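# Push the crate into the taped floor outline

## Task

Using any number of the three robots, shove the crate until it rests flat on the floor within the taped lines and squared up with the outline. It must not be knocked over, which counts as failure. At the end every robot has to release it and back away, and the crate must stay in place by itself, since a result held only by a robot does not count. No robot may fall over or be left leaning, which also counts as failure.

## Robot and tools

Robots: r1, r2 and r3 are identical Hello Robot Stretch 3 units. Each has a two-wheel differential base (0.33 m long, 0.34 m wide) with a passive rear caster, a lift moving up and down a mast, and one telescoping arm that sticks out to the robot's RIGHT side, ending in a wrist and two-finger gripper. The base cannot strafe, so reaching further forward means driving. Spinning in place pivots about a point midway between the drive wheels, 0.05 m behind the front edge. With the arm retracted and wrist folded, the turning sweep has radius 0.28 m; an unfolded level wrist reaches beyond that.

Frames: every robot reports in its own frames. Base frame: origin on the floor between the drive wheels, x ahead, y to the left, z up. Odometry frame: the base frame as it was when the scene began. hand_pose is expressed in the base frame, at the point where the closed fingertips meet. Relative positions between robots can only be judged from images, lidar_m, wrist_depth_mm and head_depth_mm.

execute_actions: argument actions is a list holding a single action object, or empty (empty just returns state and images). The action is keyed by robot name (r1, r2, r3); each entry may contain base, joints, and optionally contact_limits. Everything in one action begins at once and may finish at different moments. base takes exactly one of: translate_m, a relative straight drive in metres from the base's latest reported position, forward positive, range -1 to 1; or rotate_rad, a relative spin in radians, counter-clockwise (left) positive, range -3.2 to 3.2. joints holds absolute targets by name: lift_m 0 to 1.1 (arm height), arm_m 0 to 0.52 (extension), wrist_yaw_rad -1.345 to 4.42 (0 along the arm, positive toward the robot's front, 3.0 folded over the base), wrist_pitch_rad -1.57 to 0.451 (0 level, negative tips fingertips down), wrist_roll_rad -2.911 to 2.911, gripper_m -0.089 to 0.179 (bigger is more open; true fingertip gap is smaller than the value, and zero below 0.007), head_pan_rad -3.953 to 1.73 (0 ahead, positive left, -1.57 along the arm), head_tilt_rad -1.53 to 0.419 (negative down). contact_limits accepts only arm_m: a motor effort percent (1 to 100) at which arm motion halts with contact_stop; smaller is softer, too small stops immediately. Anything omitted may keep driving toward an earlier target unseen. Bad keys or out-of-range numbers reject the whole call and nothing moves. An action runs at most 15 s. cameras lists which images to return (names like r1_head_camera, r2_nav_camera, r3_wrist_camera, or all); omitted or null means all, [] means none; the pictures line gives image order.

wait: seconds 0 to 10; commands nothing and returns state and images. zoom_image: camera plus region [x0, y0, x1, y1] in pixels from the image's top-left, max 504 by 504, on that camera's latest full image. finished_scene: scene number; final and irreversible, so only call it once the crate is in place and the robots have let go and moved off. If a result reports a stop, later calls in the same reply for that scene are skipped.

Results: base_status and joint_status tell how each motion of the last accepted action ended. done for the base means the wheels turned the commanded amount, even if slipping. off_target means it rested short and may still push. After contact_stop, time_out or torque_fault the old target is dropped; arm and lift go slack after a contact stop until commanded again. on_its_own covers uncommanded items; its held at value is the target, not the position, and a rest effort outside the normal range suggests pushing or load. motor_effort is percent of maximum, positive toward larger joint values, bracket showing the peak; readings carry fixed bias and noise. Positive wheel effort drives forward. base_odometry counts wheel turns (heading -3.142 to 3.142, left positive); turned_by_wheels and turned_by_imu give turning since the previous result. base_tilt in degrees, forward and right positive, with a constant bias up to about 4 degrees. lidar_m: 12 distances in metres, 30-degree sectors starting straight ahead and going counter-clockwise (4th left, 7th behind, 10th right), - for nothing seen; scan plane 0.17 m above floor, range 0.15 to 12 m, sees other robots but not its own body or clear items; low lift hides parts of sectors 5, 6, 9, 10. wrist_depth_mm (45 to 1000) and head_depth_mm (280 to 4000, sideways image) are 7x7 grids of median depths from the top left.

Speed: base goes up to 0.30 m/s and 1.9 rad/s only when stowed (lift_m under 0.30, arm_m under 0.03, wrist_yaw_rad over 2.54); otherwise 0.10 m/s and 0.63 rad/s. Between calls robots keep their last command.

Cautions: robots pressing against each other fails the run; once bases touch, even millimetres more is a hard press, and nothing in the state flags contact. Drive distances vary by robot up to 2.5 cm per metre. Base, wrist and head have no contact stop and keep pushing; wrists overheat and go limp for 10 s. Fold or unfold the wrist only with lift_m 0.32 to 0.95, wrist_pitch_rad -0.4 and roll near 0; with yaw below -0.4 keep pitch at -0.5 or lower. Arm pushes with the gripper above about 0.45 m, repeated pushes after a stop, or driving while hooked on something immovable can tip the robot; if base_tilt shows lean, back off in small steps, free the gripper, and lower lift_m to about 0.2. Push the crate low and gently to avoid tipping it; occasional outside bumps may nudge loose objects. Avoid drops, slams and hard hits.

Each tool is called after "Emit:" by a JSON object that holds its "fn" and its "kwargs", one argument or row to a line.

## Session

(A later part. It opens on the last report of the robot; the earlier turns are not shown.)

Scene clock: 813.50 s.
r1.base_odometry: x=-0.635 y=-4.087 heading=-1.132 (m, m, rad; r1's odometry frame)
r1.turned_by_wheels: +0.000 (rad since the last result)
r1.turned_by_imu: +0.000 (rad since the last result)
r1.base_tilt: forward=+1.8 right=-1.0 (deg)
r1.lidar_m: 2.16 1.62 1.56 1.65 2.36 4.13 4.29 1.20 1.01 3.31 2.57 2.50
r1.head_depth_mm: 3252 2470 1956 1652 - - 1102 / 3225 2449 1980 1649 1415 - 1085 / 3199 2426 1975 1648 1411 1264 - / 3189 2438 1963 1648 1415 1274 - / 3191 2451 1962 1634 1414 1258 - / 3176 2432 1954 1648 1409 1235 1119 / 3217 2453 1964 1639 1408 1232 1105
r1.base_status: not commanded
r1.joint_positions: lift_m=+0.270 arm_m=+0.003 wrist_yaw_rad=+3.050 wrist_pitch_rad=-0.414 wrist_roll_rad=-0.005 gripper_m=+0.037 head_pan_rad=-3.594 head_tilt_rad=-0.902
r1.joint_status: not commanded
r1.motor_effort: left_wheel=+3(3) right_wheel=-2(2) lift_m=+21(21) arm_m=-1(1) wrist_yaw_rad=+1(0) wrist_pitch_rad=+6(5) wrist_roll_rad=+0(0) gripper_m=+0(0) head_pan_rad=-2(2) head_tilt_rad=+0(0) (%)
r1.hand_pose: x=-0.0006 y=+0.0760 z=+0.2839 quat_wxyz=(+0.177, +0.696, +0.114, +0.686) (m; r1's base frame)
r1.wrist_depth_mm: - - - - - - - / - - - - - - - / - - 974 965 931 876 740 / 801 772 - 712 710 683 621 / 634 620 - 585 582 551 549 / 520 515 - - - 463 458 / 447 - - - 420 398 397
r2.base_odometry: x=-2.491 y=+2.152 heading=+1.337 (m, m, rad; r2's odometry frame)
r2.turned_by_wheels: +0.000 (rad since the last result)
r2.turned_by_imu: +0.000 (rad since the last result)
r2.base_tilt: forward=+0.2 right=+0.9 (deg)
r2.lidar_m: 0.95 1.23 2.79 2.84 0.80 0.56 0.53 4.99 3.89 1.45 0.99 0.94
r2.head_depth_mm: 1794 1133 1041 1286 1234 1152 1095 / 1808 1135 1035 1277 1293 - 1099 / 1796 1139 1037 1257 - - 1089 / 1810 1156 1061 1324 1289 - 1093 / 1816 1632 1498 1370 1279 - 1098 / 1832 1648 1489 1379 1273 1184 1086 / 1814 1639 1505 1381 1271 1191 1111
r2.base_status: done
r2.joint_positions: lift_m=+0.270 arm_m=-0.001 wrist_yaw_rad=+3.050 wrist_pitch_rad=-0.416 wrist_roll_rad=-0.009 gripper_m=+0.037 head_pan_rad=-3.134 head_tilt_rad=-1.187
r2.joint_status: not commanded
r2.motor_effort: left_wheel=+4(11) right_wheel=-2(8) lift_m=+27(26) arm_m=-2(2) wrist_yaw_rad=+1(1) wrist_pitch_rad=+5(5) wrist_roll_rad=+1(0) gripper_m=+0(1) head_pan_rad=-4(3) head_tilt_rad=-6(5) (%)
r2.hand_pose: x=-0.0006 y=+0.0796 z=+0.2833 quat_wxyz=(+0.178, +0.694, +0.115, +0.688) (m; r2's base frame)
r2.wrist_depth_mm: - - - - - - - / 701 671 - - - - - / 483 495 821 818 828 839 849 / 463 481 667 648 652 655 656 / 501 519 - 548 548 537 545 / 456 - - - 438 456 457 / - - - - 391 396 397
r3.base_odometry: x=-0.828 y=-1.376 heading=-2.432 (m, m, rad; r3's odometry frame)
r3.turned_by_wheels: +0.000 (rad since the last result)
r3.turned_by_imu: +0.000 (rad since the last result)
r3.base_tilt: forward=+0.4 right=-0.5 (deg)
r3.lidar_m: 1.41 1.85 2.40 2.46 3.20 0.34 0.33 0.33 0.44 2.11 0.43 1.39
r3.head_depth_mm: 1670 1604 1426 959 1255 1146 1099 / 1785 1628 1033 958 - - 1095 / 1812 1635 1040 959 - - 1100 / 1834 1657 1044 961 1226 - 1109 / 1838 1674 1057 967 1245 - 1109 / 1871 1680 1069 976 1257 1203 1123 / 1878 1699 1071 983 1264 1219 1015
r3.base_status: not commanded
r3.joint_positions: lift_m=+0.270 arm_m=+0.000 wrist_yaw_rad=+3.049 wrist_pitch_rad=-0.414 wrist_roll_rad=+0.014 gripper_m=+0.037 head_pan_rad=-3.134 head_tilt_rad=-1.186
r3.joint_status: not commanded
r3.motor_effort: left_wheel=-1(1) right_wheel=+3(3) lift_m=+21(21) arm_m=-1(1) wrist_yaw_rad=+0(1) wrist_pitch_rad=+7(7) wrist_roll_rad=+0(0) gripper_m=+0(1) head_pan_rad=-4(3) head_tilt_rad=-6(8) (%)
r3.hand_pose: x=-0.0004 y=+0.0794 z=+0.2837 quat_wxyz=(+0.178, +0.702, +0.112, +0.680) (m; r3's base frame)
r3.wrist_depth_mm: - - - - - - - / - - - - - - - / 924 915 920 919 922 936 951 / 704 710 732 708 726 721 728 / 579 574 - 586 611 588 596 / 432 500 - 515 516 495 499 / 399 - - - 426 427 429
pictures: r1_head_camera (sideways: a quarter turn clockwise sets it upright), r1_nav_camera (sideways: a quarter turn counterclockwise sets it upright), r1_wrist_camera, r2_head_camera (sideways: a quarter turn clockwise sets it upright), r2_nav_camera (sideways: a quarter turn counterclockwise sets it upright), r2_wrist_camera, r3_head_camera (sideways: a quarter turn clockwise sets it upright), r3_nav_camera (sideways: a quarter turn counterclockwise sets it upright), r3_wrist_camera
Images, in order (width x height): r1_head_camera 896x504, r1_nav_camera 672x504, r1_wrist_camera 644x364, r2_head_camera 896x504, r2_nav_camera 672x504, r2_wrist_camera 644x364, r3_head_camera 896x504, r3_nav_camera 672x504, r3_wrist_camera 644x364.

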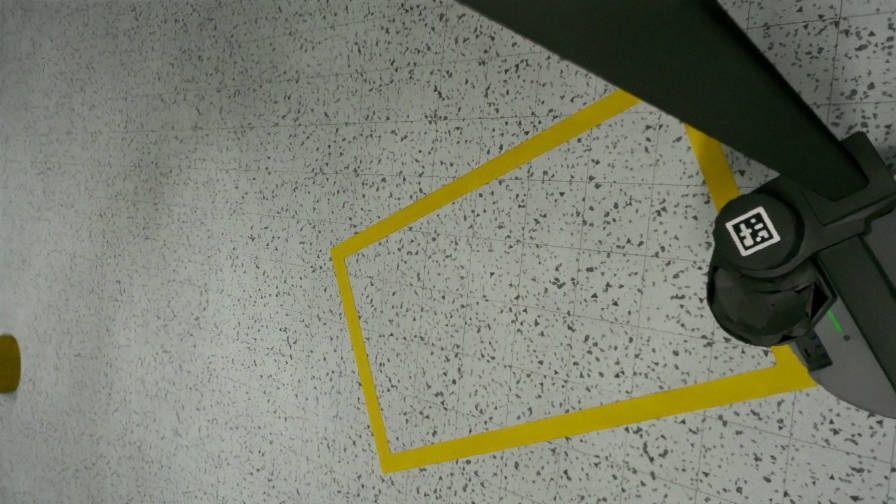

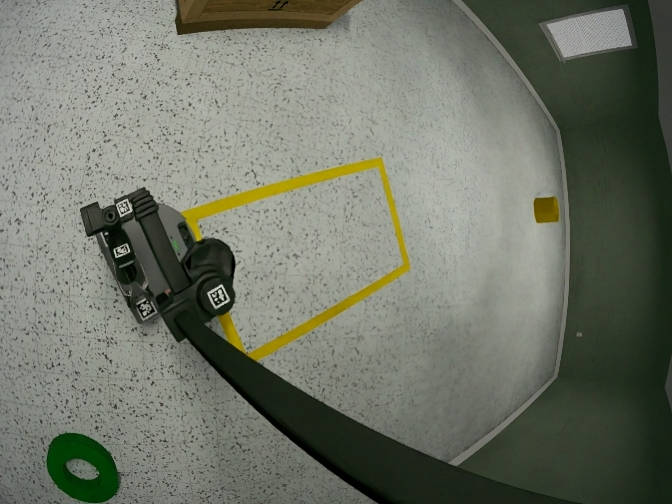

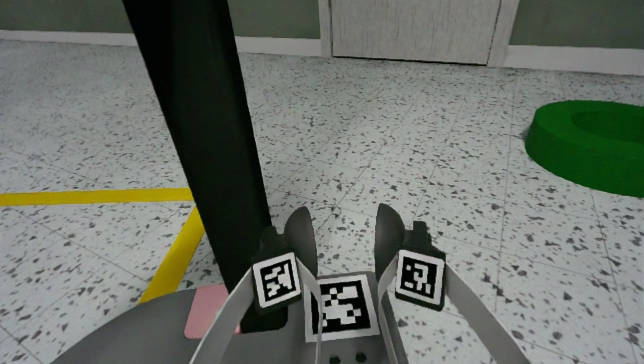

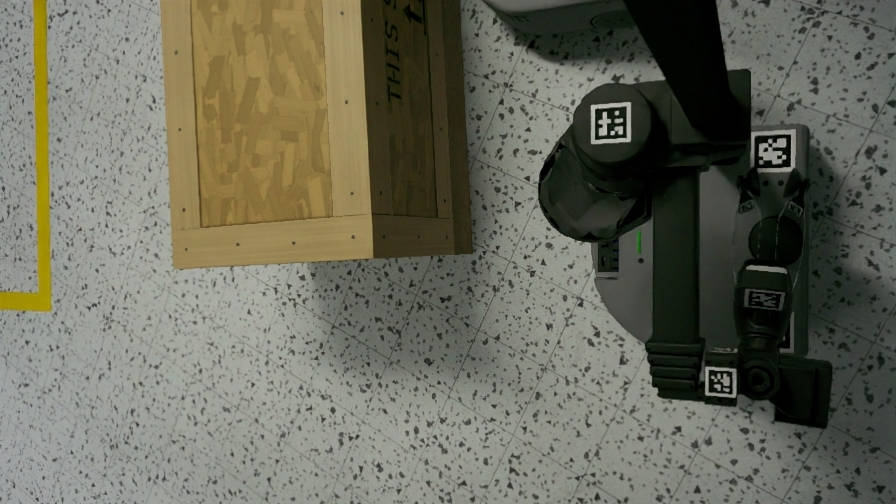

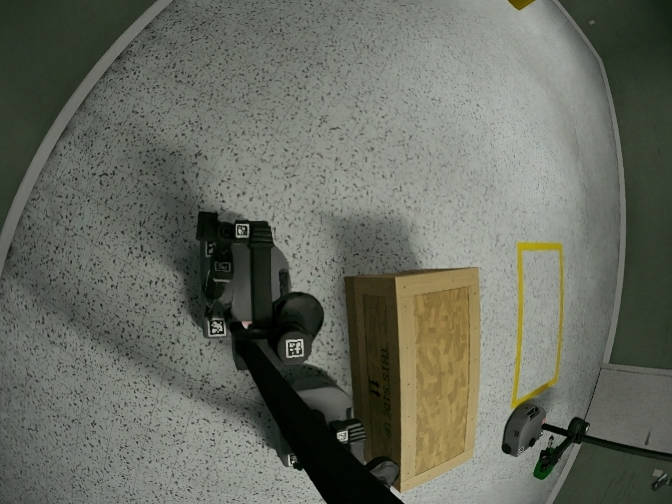

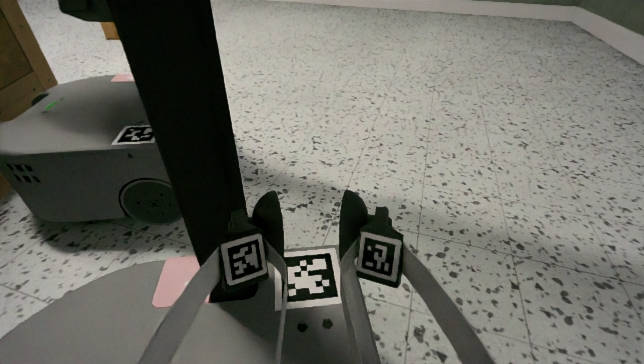

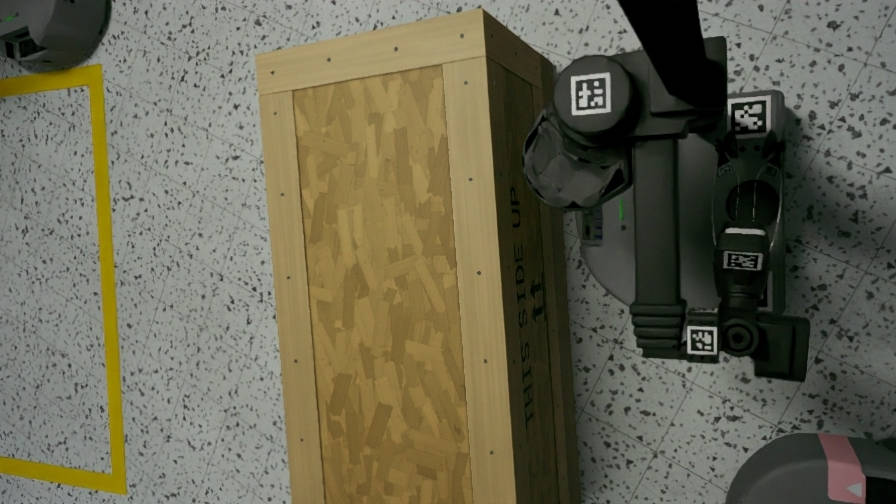

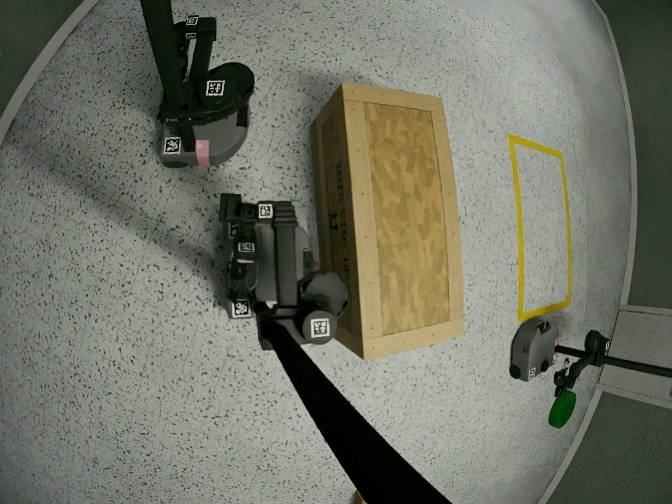

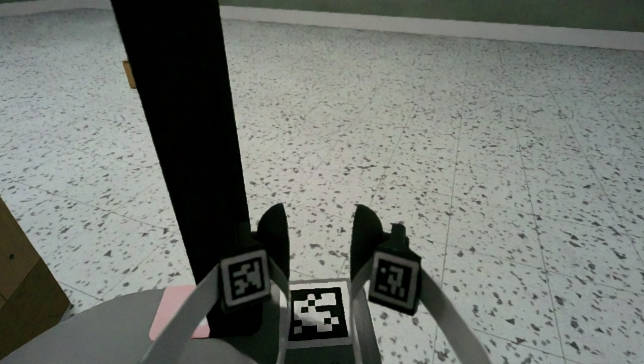

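Emit:
{"fn": "execute_actions", "kwargs": {
  "actions": [
    {"r1":{"base":{"translate_m":0.3}},"r2":{"base":{"translate_m":-0.245},"joints":{"lift_m":0.31}},"r3":{"base":{"translate_m":-0.045},"joints":{"lift_m":0.31}}}
  ],
  "cameras": []
}}

Emit:
{"fn": "execute_actions", "kwargs": {
  "actions": [
    {"r2":{"base":{"translate_m":-0.44}},"r3":{"base":{"translate_m":-0.4}}}
  ],
  "cameras": ["r1_nav_camera","r2_head_camera","r3_head_camera"]
}}

Scene clock: 822.57 s.
r1.base_odometry: x=-0.507 y=-4.359 heading=-1.132 (m, m, rad; r1's odometry frame)
r1.turned_by_wheels: +0.000 (rad since the last result)
r1.turned_by_imu: -0.001 (rad since the last result)
r1.base_tilt: forward=+1.9 right=-0.9 (deg)
r1.lidar_m: 1.94 1.46 1.42 1.48 2.12 4.38 4.50 1.22 1.19 3.06 2.30 2.25
r1.head_depth_mm: 3233 2420 1972 1651 - - 1112 / 3203 2443 1979 1649 1409 - 1092 / 3168 2444 1978 1649 1415 1265 - / 3214 2465 1977 1651 1412 1277 - / 3176 2418 1972 1646 1411 1258 - / 3177 2421 1963 1632 1406 1241 1119 / 3167 2395 1955 1636 1403 1233 1105
r1.base_status: done
r1.joint_positions: lift_m=+0.270 arm_m=+0.003 wrist_yaw_rad=+3.050 wrist_pitch_rad=-0.414 wrist_roll_rad=-0.005 gripper_m=+0.037 head_pan_rad=-3.594 head_tilt_rad=-0.902
r1.joint_status: not commanded
r1.motor_effort: left_wheel=+3(15) right_wheel=-2(6) lift_m=+21(21) arm_m=-1(1) wrist_yaw_rad=+0(0) wrist_pitch_rad=+6(6) wrist_roll_rad=+0(0) gripper_m=+0(0) head_pan_rad=-2(1) head_tilt_rad=+0(0) (%)
r1.hand_pose: x=-0.0006 y=+0.0760 z=+0.2839 quat_wxyz=(+0.177, +0.696, +0.114, +0.686) (m; r1's base frame)
r1.wrist_depth_mm: - - - - - - - / - - - - - - - / - - 993 - 843 768 868 / 812 773 - 722 674 572 630 / 641 614 - 574 589 548 537 / 520 511 - - - 468 453 / 452 - - - 409 401 391
r2.base_odometry: x=-2.547 y=+1.914 heading=+1.337 (m, m, rad; r2's odometry frame)
r2.turned_by_wheels: +0.000 (rad since the last result)
r2.turned_by_imu: -0.003 (rad since the last result)
r2.base_tilt: forward=+0.3 right=+0.9 (deg)
r2.lidar_m: 1.18 1.52 2.90 0.51 0.44 0.30 0.29 4.73 3.73 1.80 1.23 1.16
r2.head_depth_mm: 1789 1622 1031 951 1177 1151 1094 / 1792 1627 1037 957 954 - 1105 / 1791 1635 1038 956 - - 1094 / 1804 1640 1052 976 1106 - 1091 / 1817 1634 1495 1374 1281 - 1094 / 1839 1633 1500 1378 1275 1198 1086 / 1838 1638 1511 1376 1274 1184 1111
r2.base_status: done
r2.joint_positions: lift_m=+0.310 arm_m=-0.001 wrist_yaw_rad=+3.050 wrist_pitch_rad=-0.416 wrist_roll_rad=-0.009 gripper_m=+0.037 head_pan_rad=-3.134 head_tilt_rad=-1.187
r2.joint_status: all done
r2.motor_effort: left_wheel=+2(10) right_wheel=-2(10) lift_m=+38(43) arm_m=-2(2) wrist_yaw_rad=+1(1) wrist_pitch_rad=+5(5) wrist_roll_rad=+1(1) gripper_m=+0(0) head_pan_rad=-4(4) head_tilt_rad=-6(6) (%)
r2.hand_pose: x=-0.0006 y=+0.0796 z=+0.3228 quat_wxyz=(+0.178, +0.694, +0.115, +0.688) (m; r2's base frame)
r2.wrist_depth_mm: 419 544 632 - - - - / 408 564 691 - - - - / 399 542 580 888 910 904 923 / 387 525 499 674 707 720 707 / 378 550 - 573 600 585 594 / 371 497 - - 484 496 508 / 334 - - - 431 437 442
r3.base_odometry: x=-0.794 y=-1.347 heading=-2.432 (m, m, rad; r3's odometry frame)
r3.turned_by_wheels: +0.000 (rad since the last result)
r3.turned_by_imu: -0.001 (rad since the last result)
r3.base_tilt: forward=+0.4 right=-0.6 (deg)
r3.lidar_m: 1.46 1.90 2.42 2.48 3.22 0.29 0.28 0.29 0.39 0.40 1.51 1.43
r3.head_depth_mm: 1780 1614 1433 945 1231 1142 1096 / 1795 1625 1026 949 - - 1102 / 1820 1639 1038 954 - - 1100 / 1820 1652 1042 963 1005 - 1109 / 1847 1671 1051 968 1092 - 1109 / 1869 1681 1066 975 1126 1196 1125 / 1879 1700 1071 980 1097 1069 1115
r3.base_status: done
r3.joint_positions: lift_m=+0.310 arm_m=+0.000 wrist_yaw_rad=+3.049 wrist_pitch_rad=-0.414 wrist_roll_rad=+0.014 gripper_m=+0.037 head_pan_rad=-3.134 head_tilt_rad=-1.186
r3.joint_status: all done
r3.motor_effort: left_wheel=-2(11) right_wheel=+3(7) lift_m=+29(30) arm_m=-1(1) wrist_yaw_rad=+1(0) wrist_pitch_rad=+7(7) wrist_roll_rad=+0(0) gripper_m=+0(0) head_pan_rad=-5(4) head_tilt_rad=-6(5) (%)
r3.hand_pose: x=-0.0004 y=+0.0794 z=+0.3233 quat_wxyz=(+0.178, +0.702, +0.112, +0.680) (m; r3's base frame)
r3.wrist_depth_mm: - - - - - - - / - - - - - - - / - - - - - - - / 748 775 797 793 790 800 796 / 377 625 - 630 661 646 648 / 366 537 - 543 560 545 542 / 356 - - - 462 468 471
pictures: none
No camera images: the call's "cameras" was empty. Leave "cameras" out to get every camera's image.

Scene clock: 828.47 s.
r1.base_odometry: x=-0.507 y=-4.359 heading=-1.132 (m, m, rad; r1's odometry frame)
r1.turned_by_wheels: +0.000 (rad since the last result)
r1.turned_by_imu: +0.000 (rad since the last result)
r1.base_tilt: forward=+1.8 right=-1.0 (deg)
r1.lidar_m: 1.94 1.46 1.42 1.48 2.12 4.36 1.63 0.95 1.18 3.04 2.30 2.25
r1.head_depth_mm: 3289 2441 2000 1651 - - 1109 / 3210 2442 1972 1655 1416 - 1090 / 3236 2431 1978 1644 1411 1270 - / 3221 2446 1966 1644 1411 1274 - / 3170 2431 1954 1638 1419 1260 - / 3161 2456 1952 1634 1420 1249 1120 / 3135 2398 1945 1640 1402 1239 1107
r1.base_status: not commanded
r1.joint_positions: lift_m=+0.270 arm_m=+0.003 wrist_yaw_rad=+3.050 wrist_pitch_rad=-0.414 wrist_roll_rad=-0.005 gripper_m=+0.037 head_pan_rad=-3.594 head_tilt_rad=-0.902
r1.joint_status: not commanded
r1.motor_effort: left_wheel=+4(3) right_wheel=-2(3) lift_m=+21(21) arm_m=+0(1) wrist_yaw_rad=+0(0) wrist_pitch_rad=+6(5) wrist_roll_rad=+0(0) gripper_m=+0(0) head_pan_rad=-2(1) head_tilt_rad=+0(0) (%)
r1.hand_pose: x=-0.0006 y=+0.0760 z=+0.2839 quat_wxyz=(+0.177, +0.696, +0.114, +0.686) (m; r1's base frame)
r1.wrist_depth_mm: - - - - - - - / - - - - - - - / - - - - 875 778 844 / 814 763 - 741 648 600 647 / 631 609 - 585 606 558 543 / 526 521 - - - 467 463 / 445 - - - 411 399 390
r2.base_odometry: x=-2.649 y=+1.486 heading=+1.337 (m, m, rad; r2's odometry frame)
r2.turned_by_wheels: -0.001 (rad since the last result)
r2.turned_by_imu: +0.077 (rad since the last result)
r2.base_tilt: forward=+0.3 right=+1.0 (deg)
r2.lidar_m: 1.57 2.15 3.06 0.51 0.36 0.28 0.27 4.54 3.45 2.17 1.58 1.52
r2.head_depth_mm: 1797 1627 1031 951 956 1143 1097 / 1807 1629 1038 955 904 - 1099 / 1814 1625 1037 954 - - 1082 / 1808 1647 1478 1326 1075 - 1094 / 1819 1636 1502 1372 1270 - 1097 / 1826 1645 1500 1377 1282 1195 1090 / 1829 1649 1489 1385 1281 1183 1107
r2.base_status: translate_m off_target (by the wheels' count: -0.4396 of -0.4400)
r2.joint_positions: lift_m=+0.310 arm_m=-0.001 wrist_yaw_rad=+3.050 wrist_pitch_rad=-0.417 wrist_roll_rad=-0.009 gripper_m=+0.037 head_pan_rad=-3.134 head_tilt_rad=-1.188
r2.joint_status: not commanded
r2.on_its_own: left_wheel is at rest, and its effort (-65) is outside its rest range (-18 to +18); right_wheel is at rest, and its effort (-48) is outside its rest range (-18 to +18)
r2.motor_effort: left_wheel=-65(84) right_wheel=-48(61) lift_m=+36(37) arm_m=-2(2) wrist_yaw_rad=+1(1) wrist_pitch_rad=+5(5) wrist_roll_rad=+1(1) gripper_m=+0(1) head_pan_rad=-4(2) head_tilt_rad=-5(6) (%)
r2.hand_pose: x=-0.0007 y=+0.0796 z=+0.3228 quat_wxyz=(+0.178, +0.694, +0.115, +0.688) (m; r2's base frame)
r2.wrist_depth_mm: 329 393 - - - - - / 330 419 - - - - - / 330 445 576 602 917 932 906 / 330 465 499 530 711 705 711 / 328 474 - 567 594 588 589 / 326 444 - - 485 501 497 / 308 - - - 432 433 440
r3.base_odometry: x=-0.491 y=-1.086 heading=-2.432 (m, m, rad; r3's odometry frame)
r3.turned_by_wheels: +0.000 (rad since the last result)
r3.turned_by_imu: +0.055 (rad since the last result)
r3.base_tilt: forward=+0.4 right=-0.6 (deg)
r3.lidar_m: 1.81 2.47 2.59 2.67 0.36 0.28 0.28 0.30 0.41 0.41 1.82 1.75
r3.head_depth_mm: 1777 1607 1031 942 979 1146 1093 / 1797 1614 1028 948 - - 1096 / 1806 1633 1034 953 - - 1103 / 1811 1654 1043 962 1033 - 1105 / 1846 1658 1050 965 1142 - 1107 / 1866 1677 1060 975 1252 1193 1122 / 1878 1703 1071 982 1120 1077 1135
r3.base_status: done
r3.joint_positions: lift_m=+0.310 arm_m=+0.000 wrist_yaw_rad=+3.049 wrist_pitch_rad=-0.415 wrist_roll_rad=+0.014 gripper_m=+0.037 head_pan_rad=-3.134 head_tilt_rad=-1.187
r3.joint_status: not commanded
r3.motor_effort: left_wheel=-2(88) right_wheel=+0(74) lift_m=+28(29) arm_m=-1(1) wrist_yaw_rad=+1(0) wrist_pitch_rad=+7(7) wrist_roll_rad=+0(0) gripper_m=-1(1) head_pan_rad=-4(4) head_tilt_rad=-6(5) (%)
r3.hand_pose: x=-0.0005 y=+0.0793 z=+0.3233 quat_wxyz=(+0.178, +0.702, +0.113, +0.680) (m; r3's base frame)
r3.wrist_depth_mm: - - - - - - - / - - - - - - - / 936 - - - - - - / 338 774 805 778 792 800 794 / 339 641 - 641 667 646 651 / 338 517 - 536 559 543 540 / 341 - - - 467 469 469
pictures: r1_nav_camera (sideways: a quarter turn counterclockwise sets it upright), r2_head_camera (sideways: a quarter turn clockwise sets it upright), r3_head_camera (sideways: a quarter turn clockwise sets it upright)
Images, in order (width x height): r1_nav_camera 672x504, r2_head_camera 896x504, r3_head_camera 896x504.

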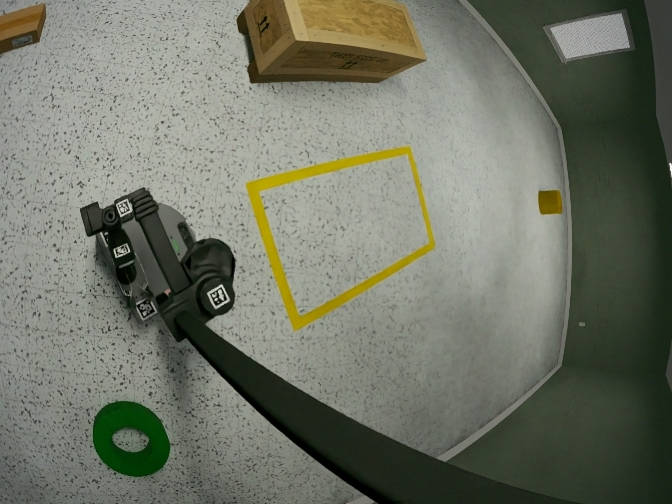

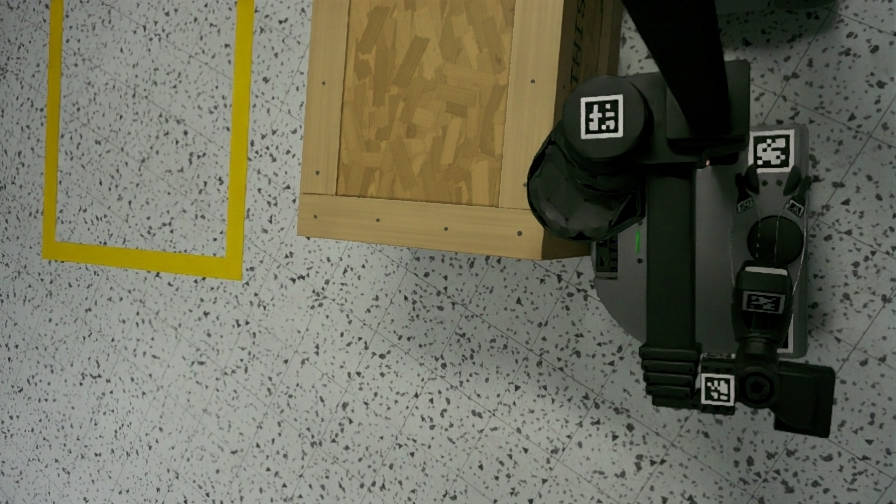

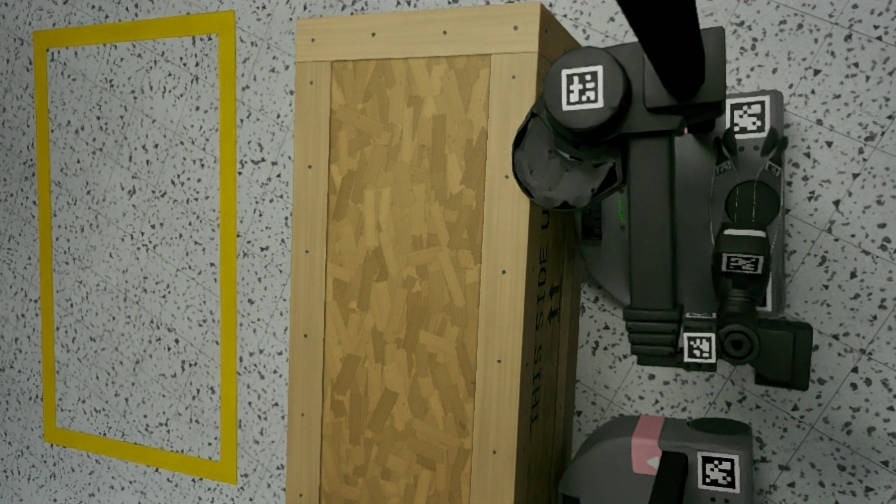

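Emit:
{"fn": "execute_actions", "kwargs": {
  "actions": [
    {"r2":{"base":{"rotate_rad":-0.11}},"r3":{"base":{"rotate_rad":-0.085}}}
  ],
  "cameras": []
}}

Emit:
{"fn": "execute_actions", "kwargs": {
  "actions": [
    {"r2":{"base":{"translate_m":-0.5}},"r3":{"base":{"translate_m":-0.51}}}
  ],
  "cameras": ["r2_head_camera","r3_head_camera"]
}}

Scene clock: 845.30 s.
r1.base_odometry: x=-0.507 y=-4.359 heading=-1.132 (m, m, rad; r1's odometry frame)
r1.turned_by_wheels: +0.000 (rad since the last result)
r1.turned_by_imu: +0.000 (rad since the last result)
r1.base_tilt: forward=+1.8 right=-1.0 (deg)
r1.lidar_m: 1.94 1.47 1.42 1.48 2.12 4.39 1.62 0.94 1.17 3.05 2.31 2.25
r1.head_depth_mm: 3244 2474 1959 1660 - - 1113 / 3238 2478 1995 1659 1413 - 1092 / 3213 2447 1984 1650 1412 1265 - / 3229 2444 1976 1638 1411 1268 - / 3267 2456 1967 1655 1422 1256 - / 3183 2453 1941 1643 1403 1228 1126 / 3141 2419 1959 1627 1400 1224 1104
r1.base_status: not commanded
r1.joint_positions: lift_m=+0.270 arm_m=+0.003 wrist_yaw_rad=+3.050 wrist_pitch_rad=-0.414 wrist_roll_rad=-0.005 gripper_m=+0.037 head_pan_rad=-3.594 head_tilt_rad=-0.902
r1.joint_status: not commanded
r1.motor_effort: left_wheel=+3(3) right_wheel=-2(1) lift_m=+22(21) arm_m=+0(1) wrist_yaw_rad=+1(0) wrist_pitch_rad=+6(6) wrist_roll_rad=-1(0) gripper_m=+0(0) head_pan_rad=-2(2) head_tilt_rad=+0(0) (%)
r1.hand_pose: x=-0.0006 y=+0.0760 z=+0.2839 quat_wxyz=(+0.177, +0.696, +0.114, +0.686) (m; r1's base frame)
r1.wrist_depth_mm: - - - - - - - / - - - - - - - / - - 994 974 840 789 876 / 795 775 - 743 655 578 627 / 636 611 - 577 587 552 547 / 514 516 - - - 469 449 / 449 - - - 416 398 396
r2.base_odometry: x=-2.649 y=+1.487 heading=+1.227 (m, m, rad; r2's odometry frame)
r2.turned_by_wheels: -0.110 (rad since the last result)
r2.turned_by_imu: -0.105 (rad since the last result)
r2.base_tilt: forward=+0.2 right=+0.9 (deg)
r2.lidar_m: 1.54 1.96 3.06 0.51 0.40 0.29 0.28 4.14 3.46 2.44 1.64 1.52
r2.head_depth_mm: 1793 1627 1034 953 1089 1143 1102 / 1784 1634 1035 952 911 - 1099 / 1804 1638 1036 953 - - 1099 / 1814 1631 1034 952 908 - 1091 / 1815 1633 1496 1378 1282 - 1098 / 1808 1645 1503 1376 1271 1203 1084 / 1834 1646 1502 1382 1277 1196 1114
r2.base_status: done
r2.joint_positions: lift_m=+0.310 arm_m=-0.001 wrist_yaw_rad=+3.050 wrist_pitch_rad=-0.417 wrist_roll_rad=-0.009 gripper_m=+0.037 head_pan_rad=-3.134 head_tilt_rad=-1.188
r2.joint_status: not commanded
r2.on_its_own: right_wheel is at rest, and its effort (-25) is outside its rest range (-18 to +18)
r2.motor_effort: left_wheel=-2(50) right_wheel=-25(51) lift_m=+37(37) arm_m=-2(2) wrist_yaw_rad=+0(1) wrist_pitch_rad=+5(5) wrist_roll_rad=+1(0) gripper_m=-1(0) head_pan_rad=-4(3) head_tilt_rad=-5(4) (%)
r2.hand_pose: x=-0.0007 y=+0.0796 z=+0.3228 quat_wxyz=(+0.178, +0.694, +0.115, +0.688) (m; r2's base frame)
r2.wrist_depth_mm: 372 473 - - - - - / 365 501 692 - - - - / 362 526 569 842 918 934 921 / 355 515 495 654 722 708 723 / 349 537 - 574 590 595 595 / 352 493 - - 485 507 503 / 326 - - - 432 436 436
r3.base_odometry: x=-0.491 y=-1.086 heading=-2.517 (m, m, rad; r3's odometry frame)
r3.turned_by_wheels: -0.085 (rad since the last result)
r3.turned_by_imu: -0.083 (rad since the last result)
r3.base_tilt: forward=+0.4 right=-0.6 (deg)
r3.lidar_m: 1.77 2.28 2.58 2.64 3.20 0.29 0.28 0.29 0.40 0.40 1.87 1.75
r3.head_depth_mm: 1780 1611 1465 972 1234 1150 1093 / 1790 1619 1025 948 - - 1096 / 1808 1632 1033 953 - - 1100 / 1829 1653 1044 959 1006 - 1107 / 1845 1662 1053 967 1056 - 1111 / 1865 1688 1061 977 1167 1190 1125 / 1883 1695 1071 984 1108 1072 1120
r3.base_status: done
r3.joint_positions: lift_m=+0.310 arm_m=+0.000 wrist_yaw_rad=+3.049 wrist_pitch_rad=-0.415 wrist_roll_rad=+0.014 gripper_m=+0.037 head_pan_rad=-3.134 head_tilt_rad=-1.187
r3.joint_status: not commanded
r3.on_its_own: right_wheel is at rest, and its effort (-28) is outside its rest range (-18 to +18)
r3.motor_effort: left_wheel=-4(4) right_wheel=-28(36) lift_m=+28(28) arm_m=-1(1) wrist_yaw_rad=+0(0) wrist_pitch_rad=+7(7) wrist_roll_rad=+0(0) gripper_m=+0(0) head_pan_rad=-3(4) head_tilt_rad=-6(5) (%)
r3.hand_pose: x=-0.0005 y=+0.0793 z=+0.3233 quat_wxyz=(+0.178, +0.702, +0.113, +0.680) (m; r3's base frame)
r3.wrist_depth_mm: - - - - - - - / - - - - - - - / - - - - - - - / 786 769 798 783 780 788 803 / 356 631 - 638 669 643 643 / 352 537 - 535 560 547 539 / 340 - - - 464 468 470
pictures: none
No camera images: the call's "cameras" was empty. Leave "cameras" out to get every camera's image.

Scene clock: 851.60 s.
r1.base_odometry: x=-0.507 y=-4.359 heading=-1.132 (m, m, rad; r1's odometry frame)
r1.turned_by_wheels: +0.000 (rad since the last result)
r1.turned_by_imu: +0.000 (rad since the last result)
r1.base_tilt: forward=+1.9 right=-1.0 (deg)
r1.lidar_m: 1.94 1.46 1.42 1.48 2.11 4.41 0.73 0.78 3.29 3.05 2.31 2.24
r1.head_depth_mm: 3233 2448 1972 1648 - - 1113 / 3221 2433 1975 1647 1433 - 1086 / 3178 2441 1967 1644 1418 1254 - / 3209 2471 1950 1645 1426 1273 - / 3186 2435 1976 1621 1420 1265 - / 3205 2456 1964 1633 1407 1235 1120 / 3126 2412 1908 1221 1278 1235 1098
r1.base_status: not commanded
r1.joint_positions: lift_m=+0.270 arm_m=+0.003 wrist_yaw_rad=+3.050 wrist_pitch_rad=-0.414 wrist_roll_rad=-0.005 gripper_m=+0.037 head_pan_rad=-3.594 head_tilt_rad=-0.902
r1.joint_status: not commanded
r1.motor_effort: left_wheel=+3(4) right_wheel=-2(2) lift_m=+21(21) arm_m=+0(1) wrist_yaw_rad=+0(1) wrist_pitch_rad=+6(6) wrist_roll_rad=+0(0) gripper_m=+0(0) head_pan_rad=-1(2) head_tilt_rad=+0(0) (%)
r1.hand_pose: x=-0.0006 y=+0.0760 z=+0.2839 quat_wxyz=(+0.177, +0.696, +0.114, +0.686) (m; r1's base frame)
r1.wrist_depth_mm: - - - - - - - / - - - - - - - / - - 990 951 832 786 856 / 821 774 - 720 680 590 645 / 641 614 - 575 595 562 528 / 519 527 - - - 465 454 / 451 - - - 408 404 399
r2.base_odometry: x=-2.818 y=+1.016 heading=+1.227 (m, m, rad; r2's odometry frame)
r2.turned_by_wheels: +0.000 (rad since the last result)
r2.turned_by_imu: +0.015 (rad since the last result)
r2.base_tilt: forward=+0.2 right=+1.0 (deg)
r2.lidar_m: 2.01 2.57 3.27 0.51 0.40 0.29 0.27 3.61 3.20 3.10 2.11 1.97
r2.head_depth_mm: 1804 1618 1031 952 1091 1145 1100 / 1804 1625 1036 949 911 - 1100 / 1801 1623 1039 957 - - 1095 / 1817 1638 1039 953 913 - 1096 / 1815 1641 1500 1372 1281 - 1099 / 1819 1638 1489 1376 1267 1197 1087 / 1817 1650 1494 1383 1274 1188 1110
r2.base_status: done
r2.joint_positions: lift_m=+0.310 arm_m=-0.001 wrist_yaw_rad=+3.050 wrist_pitch_rad=-0.417 wrist_roll_rad=-0.009 gripper_m=+0.037 head_pan_rad=-3.134 head_tilt_rad=-1.188
r2.joint_status: not commanded
r2.on_its_own: left_wheel is at rest, and its effort (-21) is outside its rest range (-18 to +18)
r2.motor_effort: left_wheel=-21(62) right_wheel=-5(58) lift_m=+36(36) arm_m=-2(2) wrist_yaw_rad=+1(0) wrist_pitch_rad=+5(5) wrist_roll_rad=+1(0) gripper_m=+0(0) head_pan_rad=-3(4) head_tilt_rad=-6(5) (%)
r2.hand_pose: x=-0.0007 y=+0.0796 z=+0.3228 quat_wxyz=(+0.178, +0.694, +0.115, +0.688) (m; r2's base frame)
r2.wrist_depth_mm: 370 477 - - - - - / 368 504 716 - - - - / 363 520 573 848 901 906 933 / 355 513 492 657 699 716 735 / 347 539 - 561 598 589 596 / 349 490 - - 487 500 506 / 328 - - - 434 435 432
r3.base_odometry: x=-0.077 y=-0.788 heading=-2.517 (m, m, rad; r3's odometry frame)
r3.turned_by_wheels: -0.001 (rad since the last result)
r3.turned_by_imu: +0.000 (rad since the last result)
r3.base_tilt: forward=+0.4 right=-0.6 (deg)
r3.lidar_m: 2.25 2.87 2.80 2.85 1.22 0.29 0.28 0.29 0.39 0.39 2.36 2.21
r3.head_depth_mm: 1776 1606 1459 974 1239 1148 1089 / 1789 1623 1026 946 - - 1096 / 1812 1632 1035 953 - - 1100 / 1828 1650 1039 962 1002 - 1102 / 1846 1675 1053 967 1052 - 1109 / 1863 1676 1061 976 1143 1189 1124 / 1886 1698 1069 984 1108 1068 1125
r3.base_status: translate_m off_target (by the wheels' count: -0.5096 of -0.5100)
r3.joint_positions: lift_m=+0.310 arm_m=+0.000 wrist_yaw_rad=+3.049 wrist_pitch_rad=-0.415 wrist_roll_rad=+0.014 gripper_m=+0.037 head_pan_rad=-3.134 head_tilt_rad=-1.187
r3.joint_status: not commanded
r3.on_its_own: left_wheel is at rest, and its effort (-75) is outside its rest range (-18 to +18); right_wheel is at rest, and its effort (-57) is outside its rest range (-18 to +18)
r3.motor_effort: left_wheel=-75(81) right_wheel=-57(70) lift_m=+28(28) arm_m=-1(1) wrist_yaw_rad=+0(1) wrist_pitch_rad=+7(7) wrist_roll_rad=+0(0) gripper_m=+0(0) head_pan_rad=-5(5) head_tilt_rad=-5(4) (%)
r3.hand_pose: x=-0.0005 y=+0.0793 z=+0.3233 quat_wxyz=(+0.178, +0.702, +0.113, +0.680) (m; r3's base frame)
r3.wrist_depth_mm: - - - - - - - / 944 - - - - - - / 820 - - - - - - / 762 773 805 785 779 801 791 / 373 631 - 640 664 642 649 / 359 538 - 536 558 542 549 / 343 - - - 467 467 472
pictures: r2_head_camera (sideways: a quarter turn clockwise sets it upright), r3_head_camera (sideways: a quarter turn clockwise sets it upright)
Images, in order (width x height): r2_head_camera 896x504, r3_head_camera 896x504.

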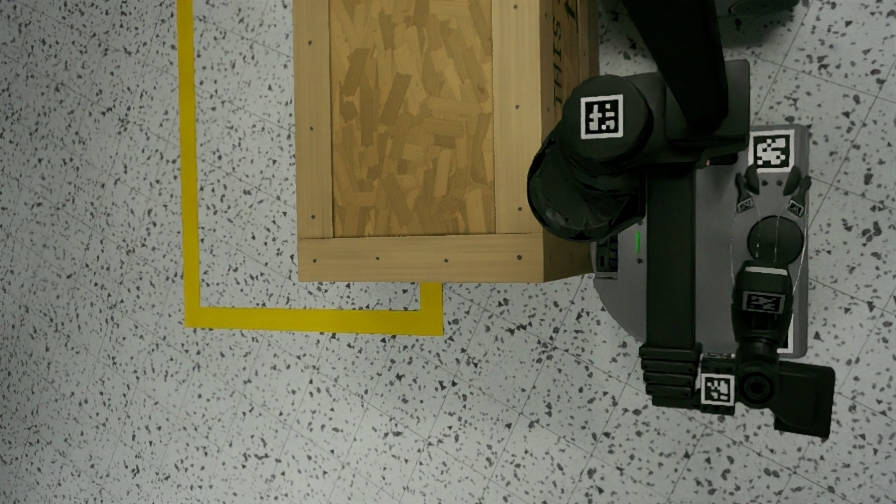

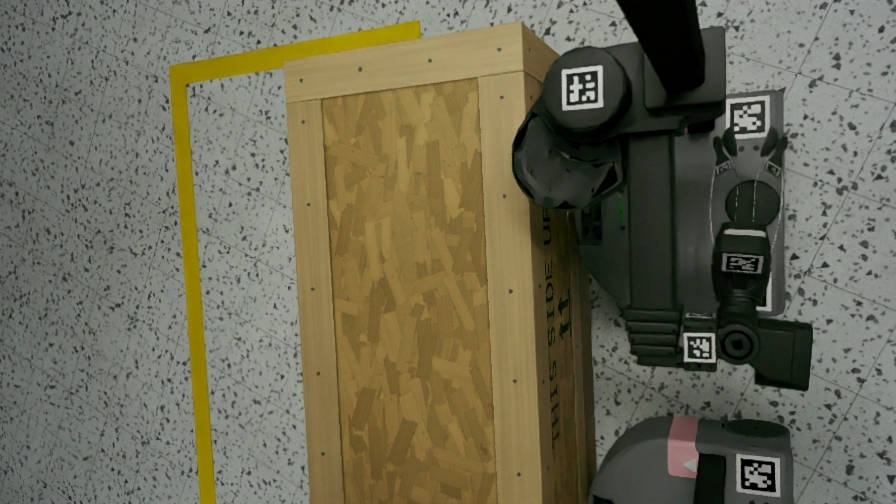

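Emit:
{"fn": "execute_actions", "kwargs": {
  "actions": [
    {"r2":{"base":{"translate_m":-0.455}},"r3":{"base":{"translate_m":-0.465}}}
  ],
  "cameras": ["r1_head_camera","r2_head_camera","r3_head_camera"]
}}

Scene clock: 863.27 s.
r1.base_odometry: x=-0.507 y=-4.359 heading=-1.132 (m, m, rad; r1's odometry frame)
r1.turned_by_wheels: +0.000 (rad since the last result)
r1.turned_by_imu: +0.000 (rad since the last result)
r1.base_tilt: forward=+1.9 right=-1.0 (deg)
r1.lidar_m: 1.94 1.47 1.42 1.48 2.12 0.73 0.71 3.39 3.30 3.05 2.31 2.25
r1.head_depth_mm: 3272 2451 1986 1644 - - 1108 / 3227 2438 1988 1649 1418 - 1093 / 3215 2456 1979 1650 1418 1260 - / 3160 2430 1947 1236 1402 1276 - / 3167 2432 1365 1204 1363 1268 - / 3206 2431 1375 1171 1353 1235 1117 / 3223 2421 1443 1403 1351 1231 1099
r1.base_status: not commanded
r1.joint_positions: lift_m=+0.270 arm_m=+0.003 wrist_yaw_rad=+3.050 wrist_pitch_rad=-0.414 wrist_roll_rad=-0.005 gripper_m=+0.037 head_pan_rad=-3.594 head_tilt_rad=-0.902
r1.joint_status: not commanded
r1.motor_effort: left_wheel=+4(3) right_wheel=-3(3) lift_m=+21(21) arm_m=-1(0) wrist_yaw_rad=+0(0) wrist_pitch_rad=+6(6) wrist_roll_rad=+0(0) gripper_m=+0(0) head_pan_rad=-1(2) head_tilt_rad=+0(0) (%)
r1.hand_pose: x=-0.0006 y=+0.0760 z=+0.2839 quat_wxyz=(+0.177, +0.696, +0.114, +0.686) (m; r1's base frame)
r1.wrist_depth_mm: - - - - - - - / - - - - - - - / - - 998 998 840 778 869 / 806 779 - 742 670 578 651 / 647 622 - 577 598 558 538 / 521 524 - - - 466 461 / 455 - - - 410 396 393
r2.base_odometry: x=-2.971 y=+0.588 heading=+1.226 (m, m, rad; r2's odometry frame)
r2.turned_by_wheels: +0.000 (rad since the last result)
r2.turned_by_imu: +0.003 (rad since the last result)
r2.base_tilt: forward=+0.2 right=+0.9 (deg)
r2.lidar_m: 2.42 3.11 3.46 0.51 0.41 0.29 0.28 3.08 3.03 3.71 2.55 2.38
r2.head_depth_mm: 1790 1611 1032 953 1102 1139 1098 / 1814 1627 1033 952 911 - 1102 / 1797 1620 1038 950 - - 1092 / 1807 1637 1037 955 917 - 1092 / 1816 1632 1501 1379 1276 - 1095 / 1818 1640 1498 1378 1267 1205 1088 / 1824 1644 1497 1377 1277 1187 1107
r2.base_status: done
r2.joint_positions: lift_m=+0.310 arm_m=-0.001 wrist_yaw_rad=+3.050 wrist_pitch_rad=-0.417 wrist_roll_rad=-0.009 gripper_m=+0.037 head_pan_rad=-3.134 head_tilt_rad=-1.188
r2.joint_status: not commanded
r2.on_its_own: left_wheel is at rest, and its effort (-22) is outside its rest range (-18 to +18)
r2.motor_effort: left_wheel=-22(54) right_wheel=-6(57) lift_m=+36(36) arm_m=-2(2) wrist_yaw_rad=+0(0) wrist_pitch_rad=+5(5) wrist_roll_rad=+1(1) gripper_m=+0(1) head_pan_rad=-4(4) head_tilt_rad=-5(5) (%)
r2.hand_pose: x=-0.0007 y=+0.0796 z=+0.3228 quat_wxyz=(+0.178, +0.694, +0.115, +0.688) (m; r2's base frame)
r2.wrist_depth_mm: 383 486 - - - - - / 371 511 688 - - - - / 371 524 572 850 916 894 914 / 366 517 491 653 709 707 717 / 353 539 - 564 599 587 586 / 353 490 - - 490 503 508 / 331 - - - 434 431 434
r3.base_odometry: x=+0.300 y=-0.517 heading=-2.518 (m, m, rad; r3's odometry frame)
r3.turned_by_wheels: -0.001 (rad since the last result)
r3.turned_by_imu: +0.001 (rad since the last result)
r3.base_tilt: forward=+0.5 right=-0.6 (deg)
r3.lidar_m: 2.67 3.20 2.98 3.05 0.99 0.29 0.28 0.29 0.38 0.39 2.80 2.62
r3.head_depth_mm: 1778 1619 1453 974 1249 1144 1092 / 1792 1620 1028 946 - - 1098 / 1807 1639 1037 954 - - 1097 / 1830 1653 1044 959 999 - 1106 / 1842 1666 1050 968 1041 - 1110 / 1861 1684 1061 977 1132 1193 1120 / 1880 1695 1071 981 1107 1068 1115
r3.base_status: translate_m off_target (by the wheels' count: -0.4645 of -0.4650)
r3.joint_positions: lift_m=+0.310 arm_m=+0.000 wrist_yaw_rad=+3.049 wrist_pitch_rad=-0.415 wrist_roll_rad=+0.014 gripper_m=+0.037 head_pan_rad=-3.134 head_tilt_rad=-1.187
r3.joint_status: not commanded
r3.on_its_own: left_wheel is at rest, and its effort (-79) is outside its rest range (-18 to +18); right_wheel is at rest, and its effort (-62) is outside its rest range (-18 to +18)
r3.motor_effort: left_wheel=-79(81) right_wheel=-62(70) lift_m=+28(28) arm_m=-1(1) wrist_yaw_rad=+0(1) wrist_pitch_rad=+7(7) wrist_roll_rad=+0(0) gripper_m=+0(0) head_pan_rad=-5(4) head_tilt_rad=-6(4) (%)
r3.hand_pose: x=-0.0005 y=+0.0793 z=+0.3233 quat_wxyz=(+0.178, +0.702, +0.113, +0.680) (m; r3's base frame)
r3.wrist_depth_mm: - 801 - - - - - / - - - - - - - / - 865 954 - - - - / 775 779 804 791 797 786 794 / 587 634 - 634 670 636 646 / 362 537 - 536 553 541 540 / 346 - - - 460 472 467
pictures: r1_head_camera (sideways: a quarter turn clockwise sets it upright), r2_head_camera (sideways: a quarter turn clockwise sets it upright), r3_head_camera (sideways: a quarter turn clockwise sets it upright)
Images, in order (width x height): r1_head_camera 896x504, r2_head_camera 896x504, r3_head_camera 896x504.

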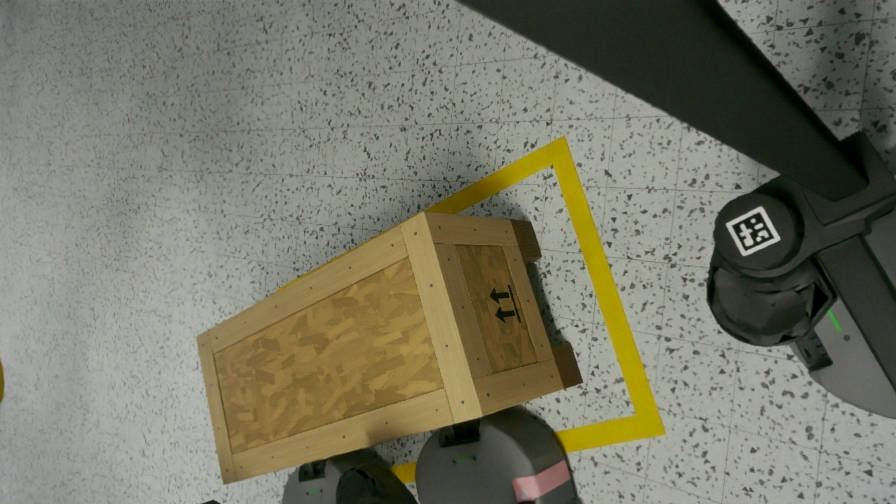

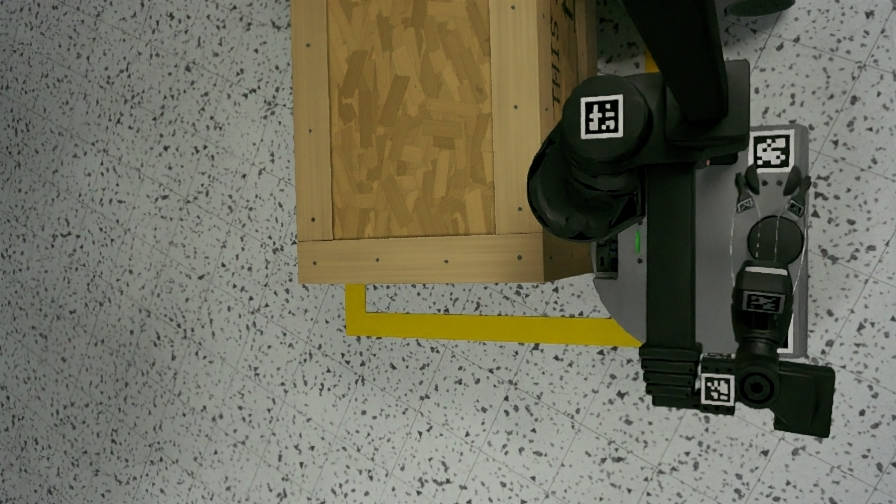

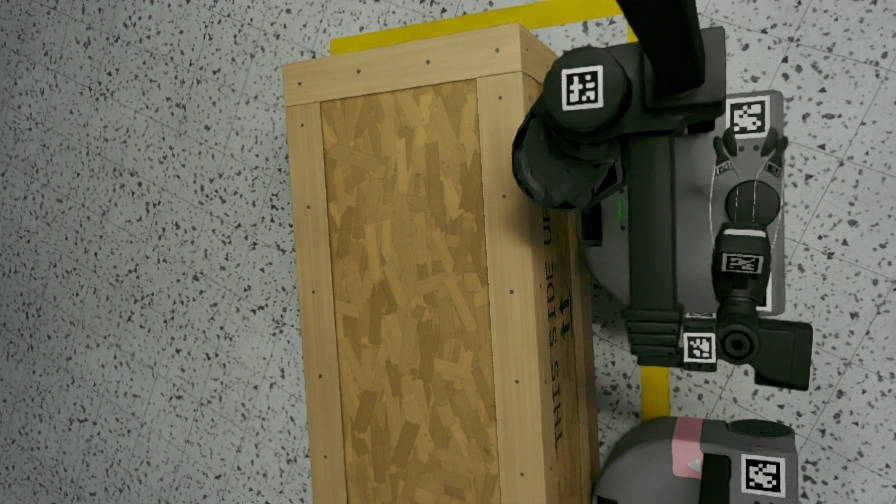

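Emit:
{"fn": "execute_actions", "kwargs": {
  "actions": [
    {"r2":{"base":{"translate_m":0.5},"joints":{"lift_m":0.27}},"r3":{"base":{"translate_m":0.5},"joints":{"lift_m":0.27}}}
  ],
  "cameras": ["r1_head_camera","r2_head_camera","r3_head_camera"]
}}

Scene clock: 869.47 s.
r1.base_odometry: x=-0.507 y=-4.359 heading=-1.132 (m, m, rad; r1's odometry frame)
r1.turned_by_wheels: +0.000 (rad since the last result)
r1.turned_by_imu: +0.000 (rad since the last result)
r1.base_tilt: forward=+1.9 right=-1.0 (deg)
r1.lidar_m: 1.94 1.46 1.42 1.48 2.12 0.73 0.71 1.10 3.28 3.04 2.31 2.24
r1.head_depth_mm: 3197 2456 1974 1649 - - 1111 / 3249 2438 1980 1658 1423 - 1092 / 3256 2433 1977 1645 1416 1256 - / 3257 2423 1943 1234 1395 1276 - / 3209 2441 1369 1195 1359 1257 - / 3197 2440 1361 1174 1352 1233 1119 / 3148 2439 1800 1631 1419 1245 1100
r1.base_status: not commanded
r1.joint_positions: lift_m=+0.270 arm_m=+0.003 wrist_yaw_rad=+3.050 wrist_pitch_rad=-0.414 wrist_roll_rad=-0.005 gripper_m=+0.037 head_pan_rad=-3.594 head_tilt_rad=-0.902
r1.joint_status: not commanded
r1.motor_effort: left_wheel=+4(3) right_wheel=-2(1) lift_m=+21(21) arm_m=+0(1) wrist_yaw_rad=+0(1) wrist_pitch_rad=+6(6) wrist_roll_rad=+0(0) gripper_m=+0(0) head_pan_rad=-1(2) head_tilt_rad=+0(0) (%)
r1.hand_pose: x=-0.0006 y=+0.0760 z=+0.2839 quat_wxyz=(+0.177, +0.696, +0.114, +0.686) (m; r1's base frame)
r1.wrist_depth_mm: - - - - - - - / - - - - - - - / - - 976 990 824 765 852 / 812 777 - 730 656 585 656 / 647 615 - 575 592 546 543 / 523 523 - - - 470 459 / 447 - - - 404 401 398
r2.base_odometry: x=-2.802 y=+1.058 heading=+1.226 (m, m, rad; r2's odometry frame)
r2.turned_by_wheels: +0.000 (rad since the last result)
r2.turned_by_imu: +0.003 (rad since the last result)
r2.base_tilt: forward=+0.2 right=+0.9 (deg)
r2.lidar_m: 1.97 2.53 3.26 0.51 1.13 0.81 0.77 3.69 3.25 3.01 2.06 1.93
r2.head_depth_mm: 1784 1129 1314 1362 1260 1145 1102 / 1802 1140 1309 1373 1286 - 1101 / 1804 1136 1310 1377 - - 1096 / 1803 1155 1353 1373 1289 - 1093 / 1815 1646 1505 1381 1279 - 1094 / 1820 1643 1495 1376 1272 1183 1099 / 1829 1643 1490 1372 1272 1185 1109
r2.base_status: done
r2.joint_positions: lift_m=+0.270 arm_m=-0.001 wrist_yaw_rad=+3.050 wrist_pitch_rad=-0.417 wrist_roll_rad=-0.009 gripper_m=+0.037 head_pan_rad=-3.134 head_tilt_rad=-1.188
r2.joint_status: all done
r2.motor_effort: left_wheel=-1(15) right_wheel=+1(8) lift_m=+26(31) arm_m=-2(2) wrist_yaw_rad=+0(0) wrist_pitch_rad=+5(5) wrist_roll_rad=+1(1) gripper_m=+0(0) head_pan_rad=-4(3) head_tilt_rad=-4(5) (%)
r2.hand_pose: x=-0.0007 y=+0.0796 z=+0.2832 quat_wxyz=(+0.178, +0.694, +0.115, +0.688) (m; r2's base frame)
r2.wrist_depth_mm: - - - - - - - / - - 659 - - - - / 798 748 504 785 839 846 845 / 626 600 490 605 655 658 661 / 516 527 - 551 548 541 541 / 456 - - - 444 456 462 / - - - - 397 395 401
r3.base_odometry: x=-0.106 y=-0.809 heading=-2.518 (m, m, rad; r3's odometry frame)
r3.turned_by_wheels: +0.000 (rad since the last result)
r3.turned_by_imu: -0.002 (rad since the last result)
r3.base_tilt: forward=+0.4 right=-0.6 (deg)
r3.lidar_m: 2.22 2.85 2.79 2.83 1.24 0.81 0.77 0.79 3.72 0.39 2.32 2.18
r3.head_depth_mm: 1781 1610 1471 1349 1265 1147 1094 / 1758 1133 1404 1369 - - 1098 / 1812 1140 1325 1373 - - 1101 / 1830 1147 1316 1392 1298 - 1108 / 1850 1160 1310 1394 1292 - 1112 / 1858 1171 1295 1407 1297 1197 1124 / 1886 1176 1295 1408 1305 1069 1115
r3.base_status: done
r3.joint_positions: lift_m=+0.270 arm_m=+0.000 wrist_yaw_rad=+3.049 wrist_pitch_rad=-0.415 wrist_roll_rad=+0.014 gripper_m=+0.037 head_pan_rad=-3.134 head_tilt_rad=-1.187
r3.joint_status: all done
r3.motor_effort: left_wheel=+0(65) right_wheel=+0(58) lift_m=+21(23) arm_m=-1(1) wrist_yaw_rad=+0(0) wrist_pitch_rad=+7(7) wrist_roll_rad=+0(0) gripper_m=+0(0) head_pan_rad=-4(5) head_tilt_rad=-5(5) (%)
r3.hand_pose: x=-0.0005 y=+0.0793 z=+0.2836 quat_wxyz=(+0.178, +0.702, +0.113, +0.680) (m; r3's base frame)
r3.wrist_depth_mm: - - - - - - - / 888 - - - - - - / 829 906 919 930 936 953 945 / 705 704 732 720 728 715 734 / 579 581 - 581 608 594 593 / 486 504 - 512 506 494 496 / 433 - - - 427 428 429
pictures: r1_head_camera (sideways: a quarter turn clockwise sets it upright), r2_head_camera (sideways: a quarter turn clockwise sets it upright), r3_head_camera (sideways: a quarter turn clockwise sets it upright)
Images, in order (width x height): r1_head_camera 896x504, r2_head_camera 896x504, r3_head_camera 896x504.

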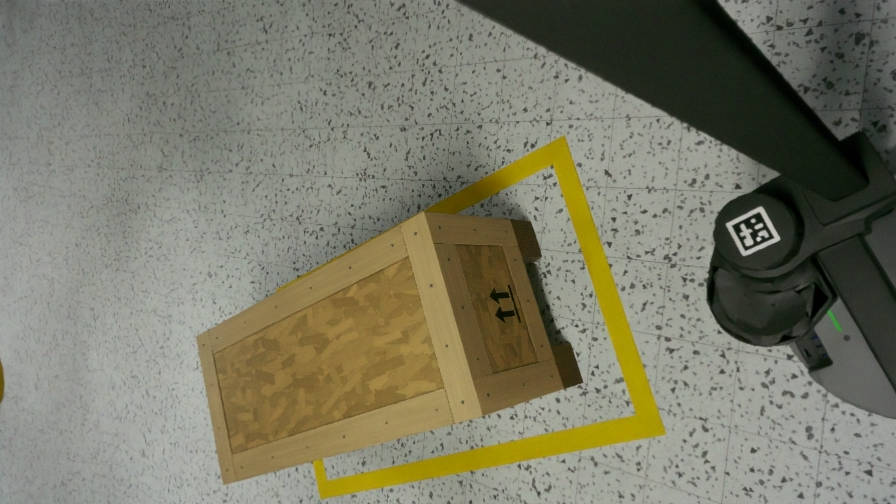

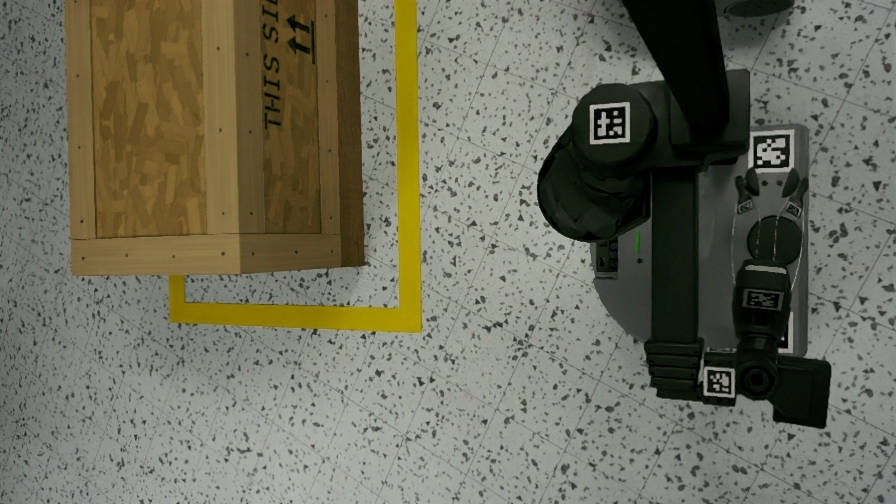

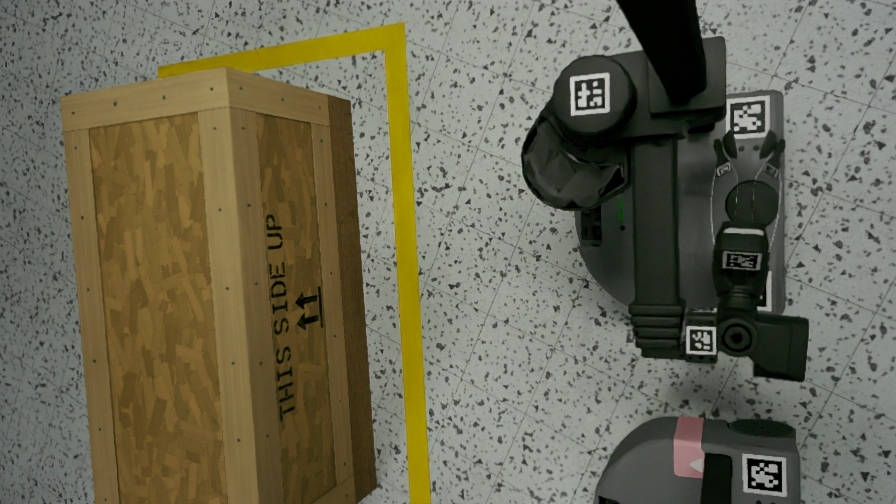

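Centred and aligned.

Emit:
{"fn": "finished_scene", "kwargs": {
  "scene": 1
}}

The scene is finished: the task was done.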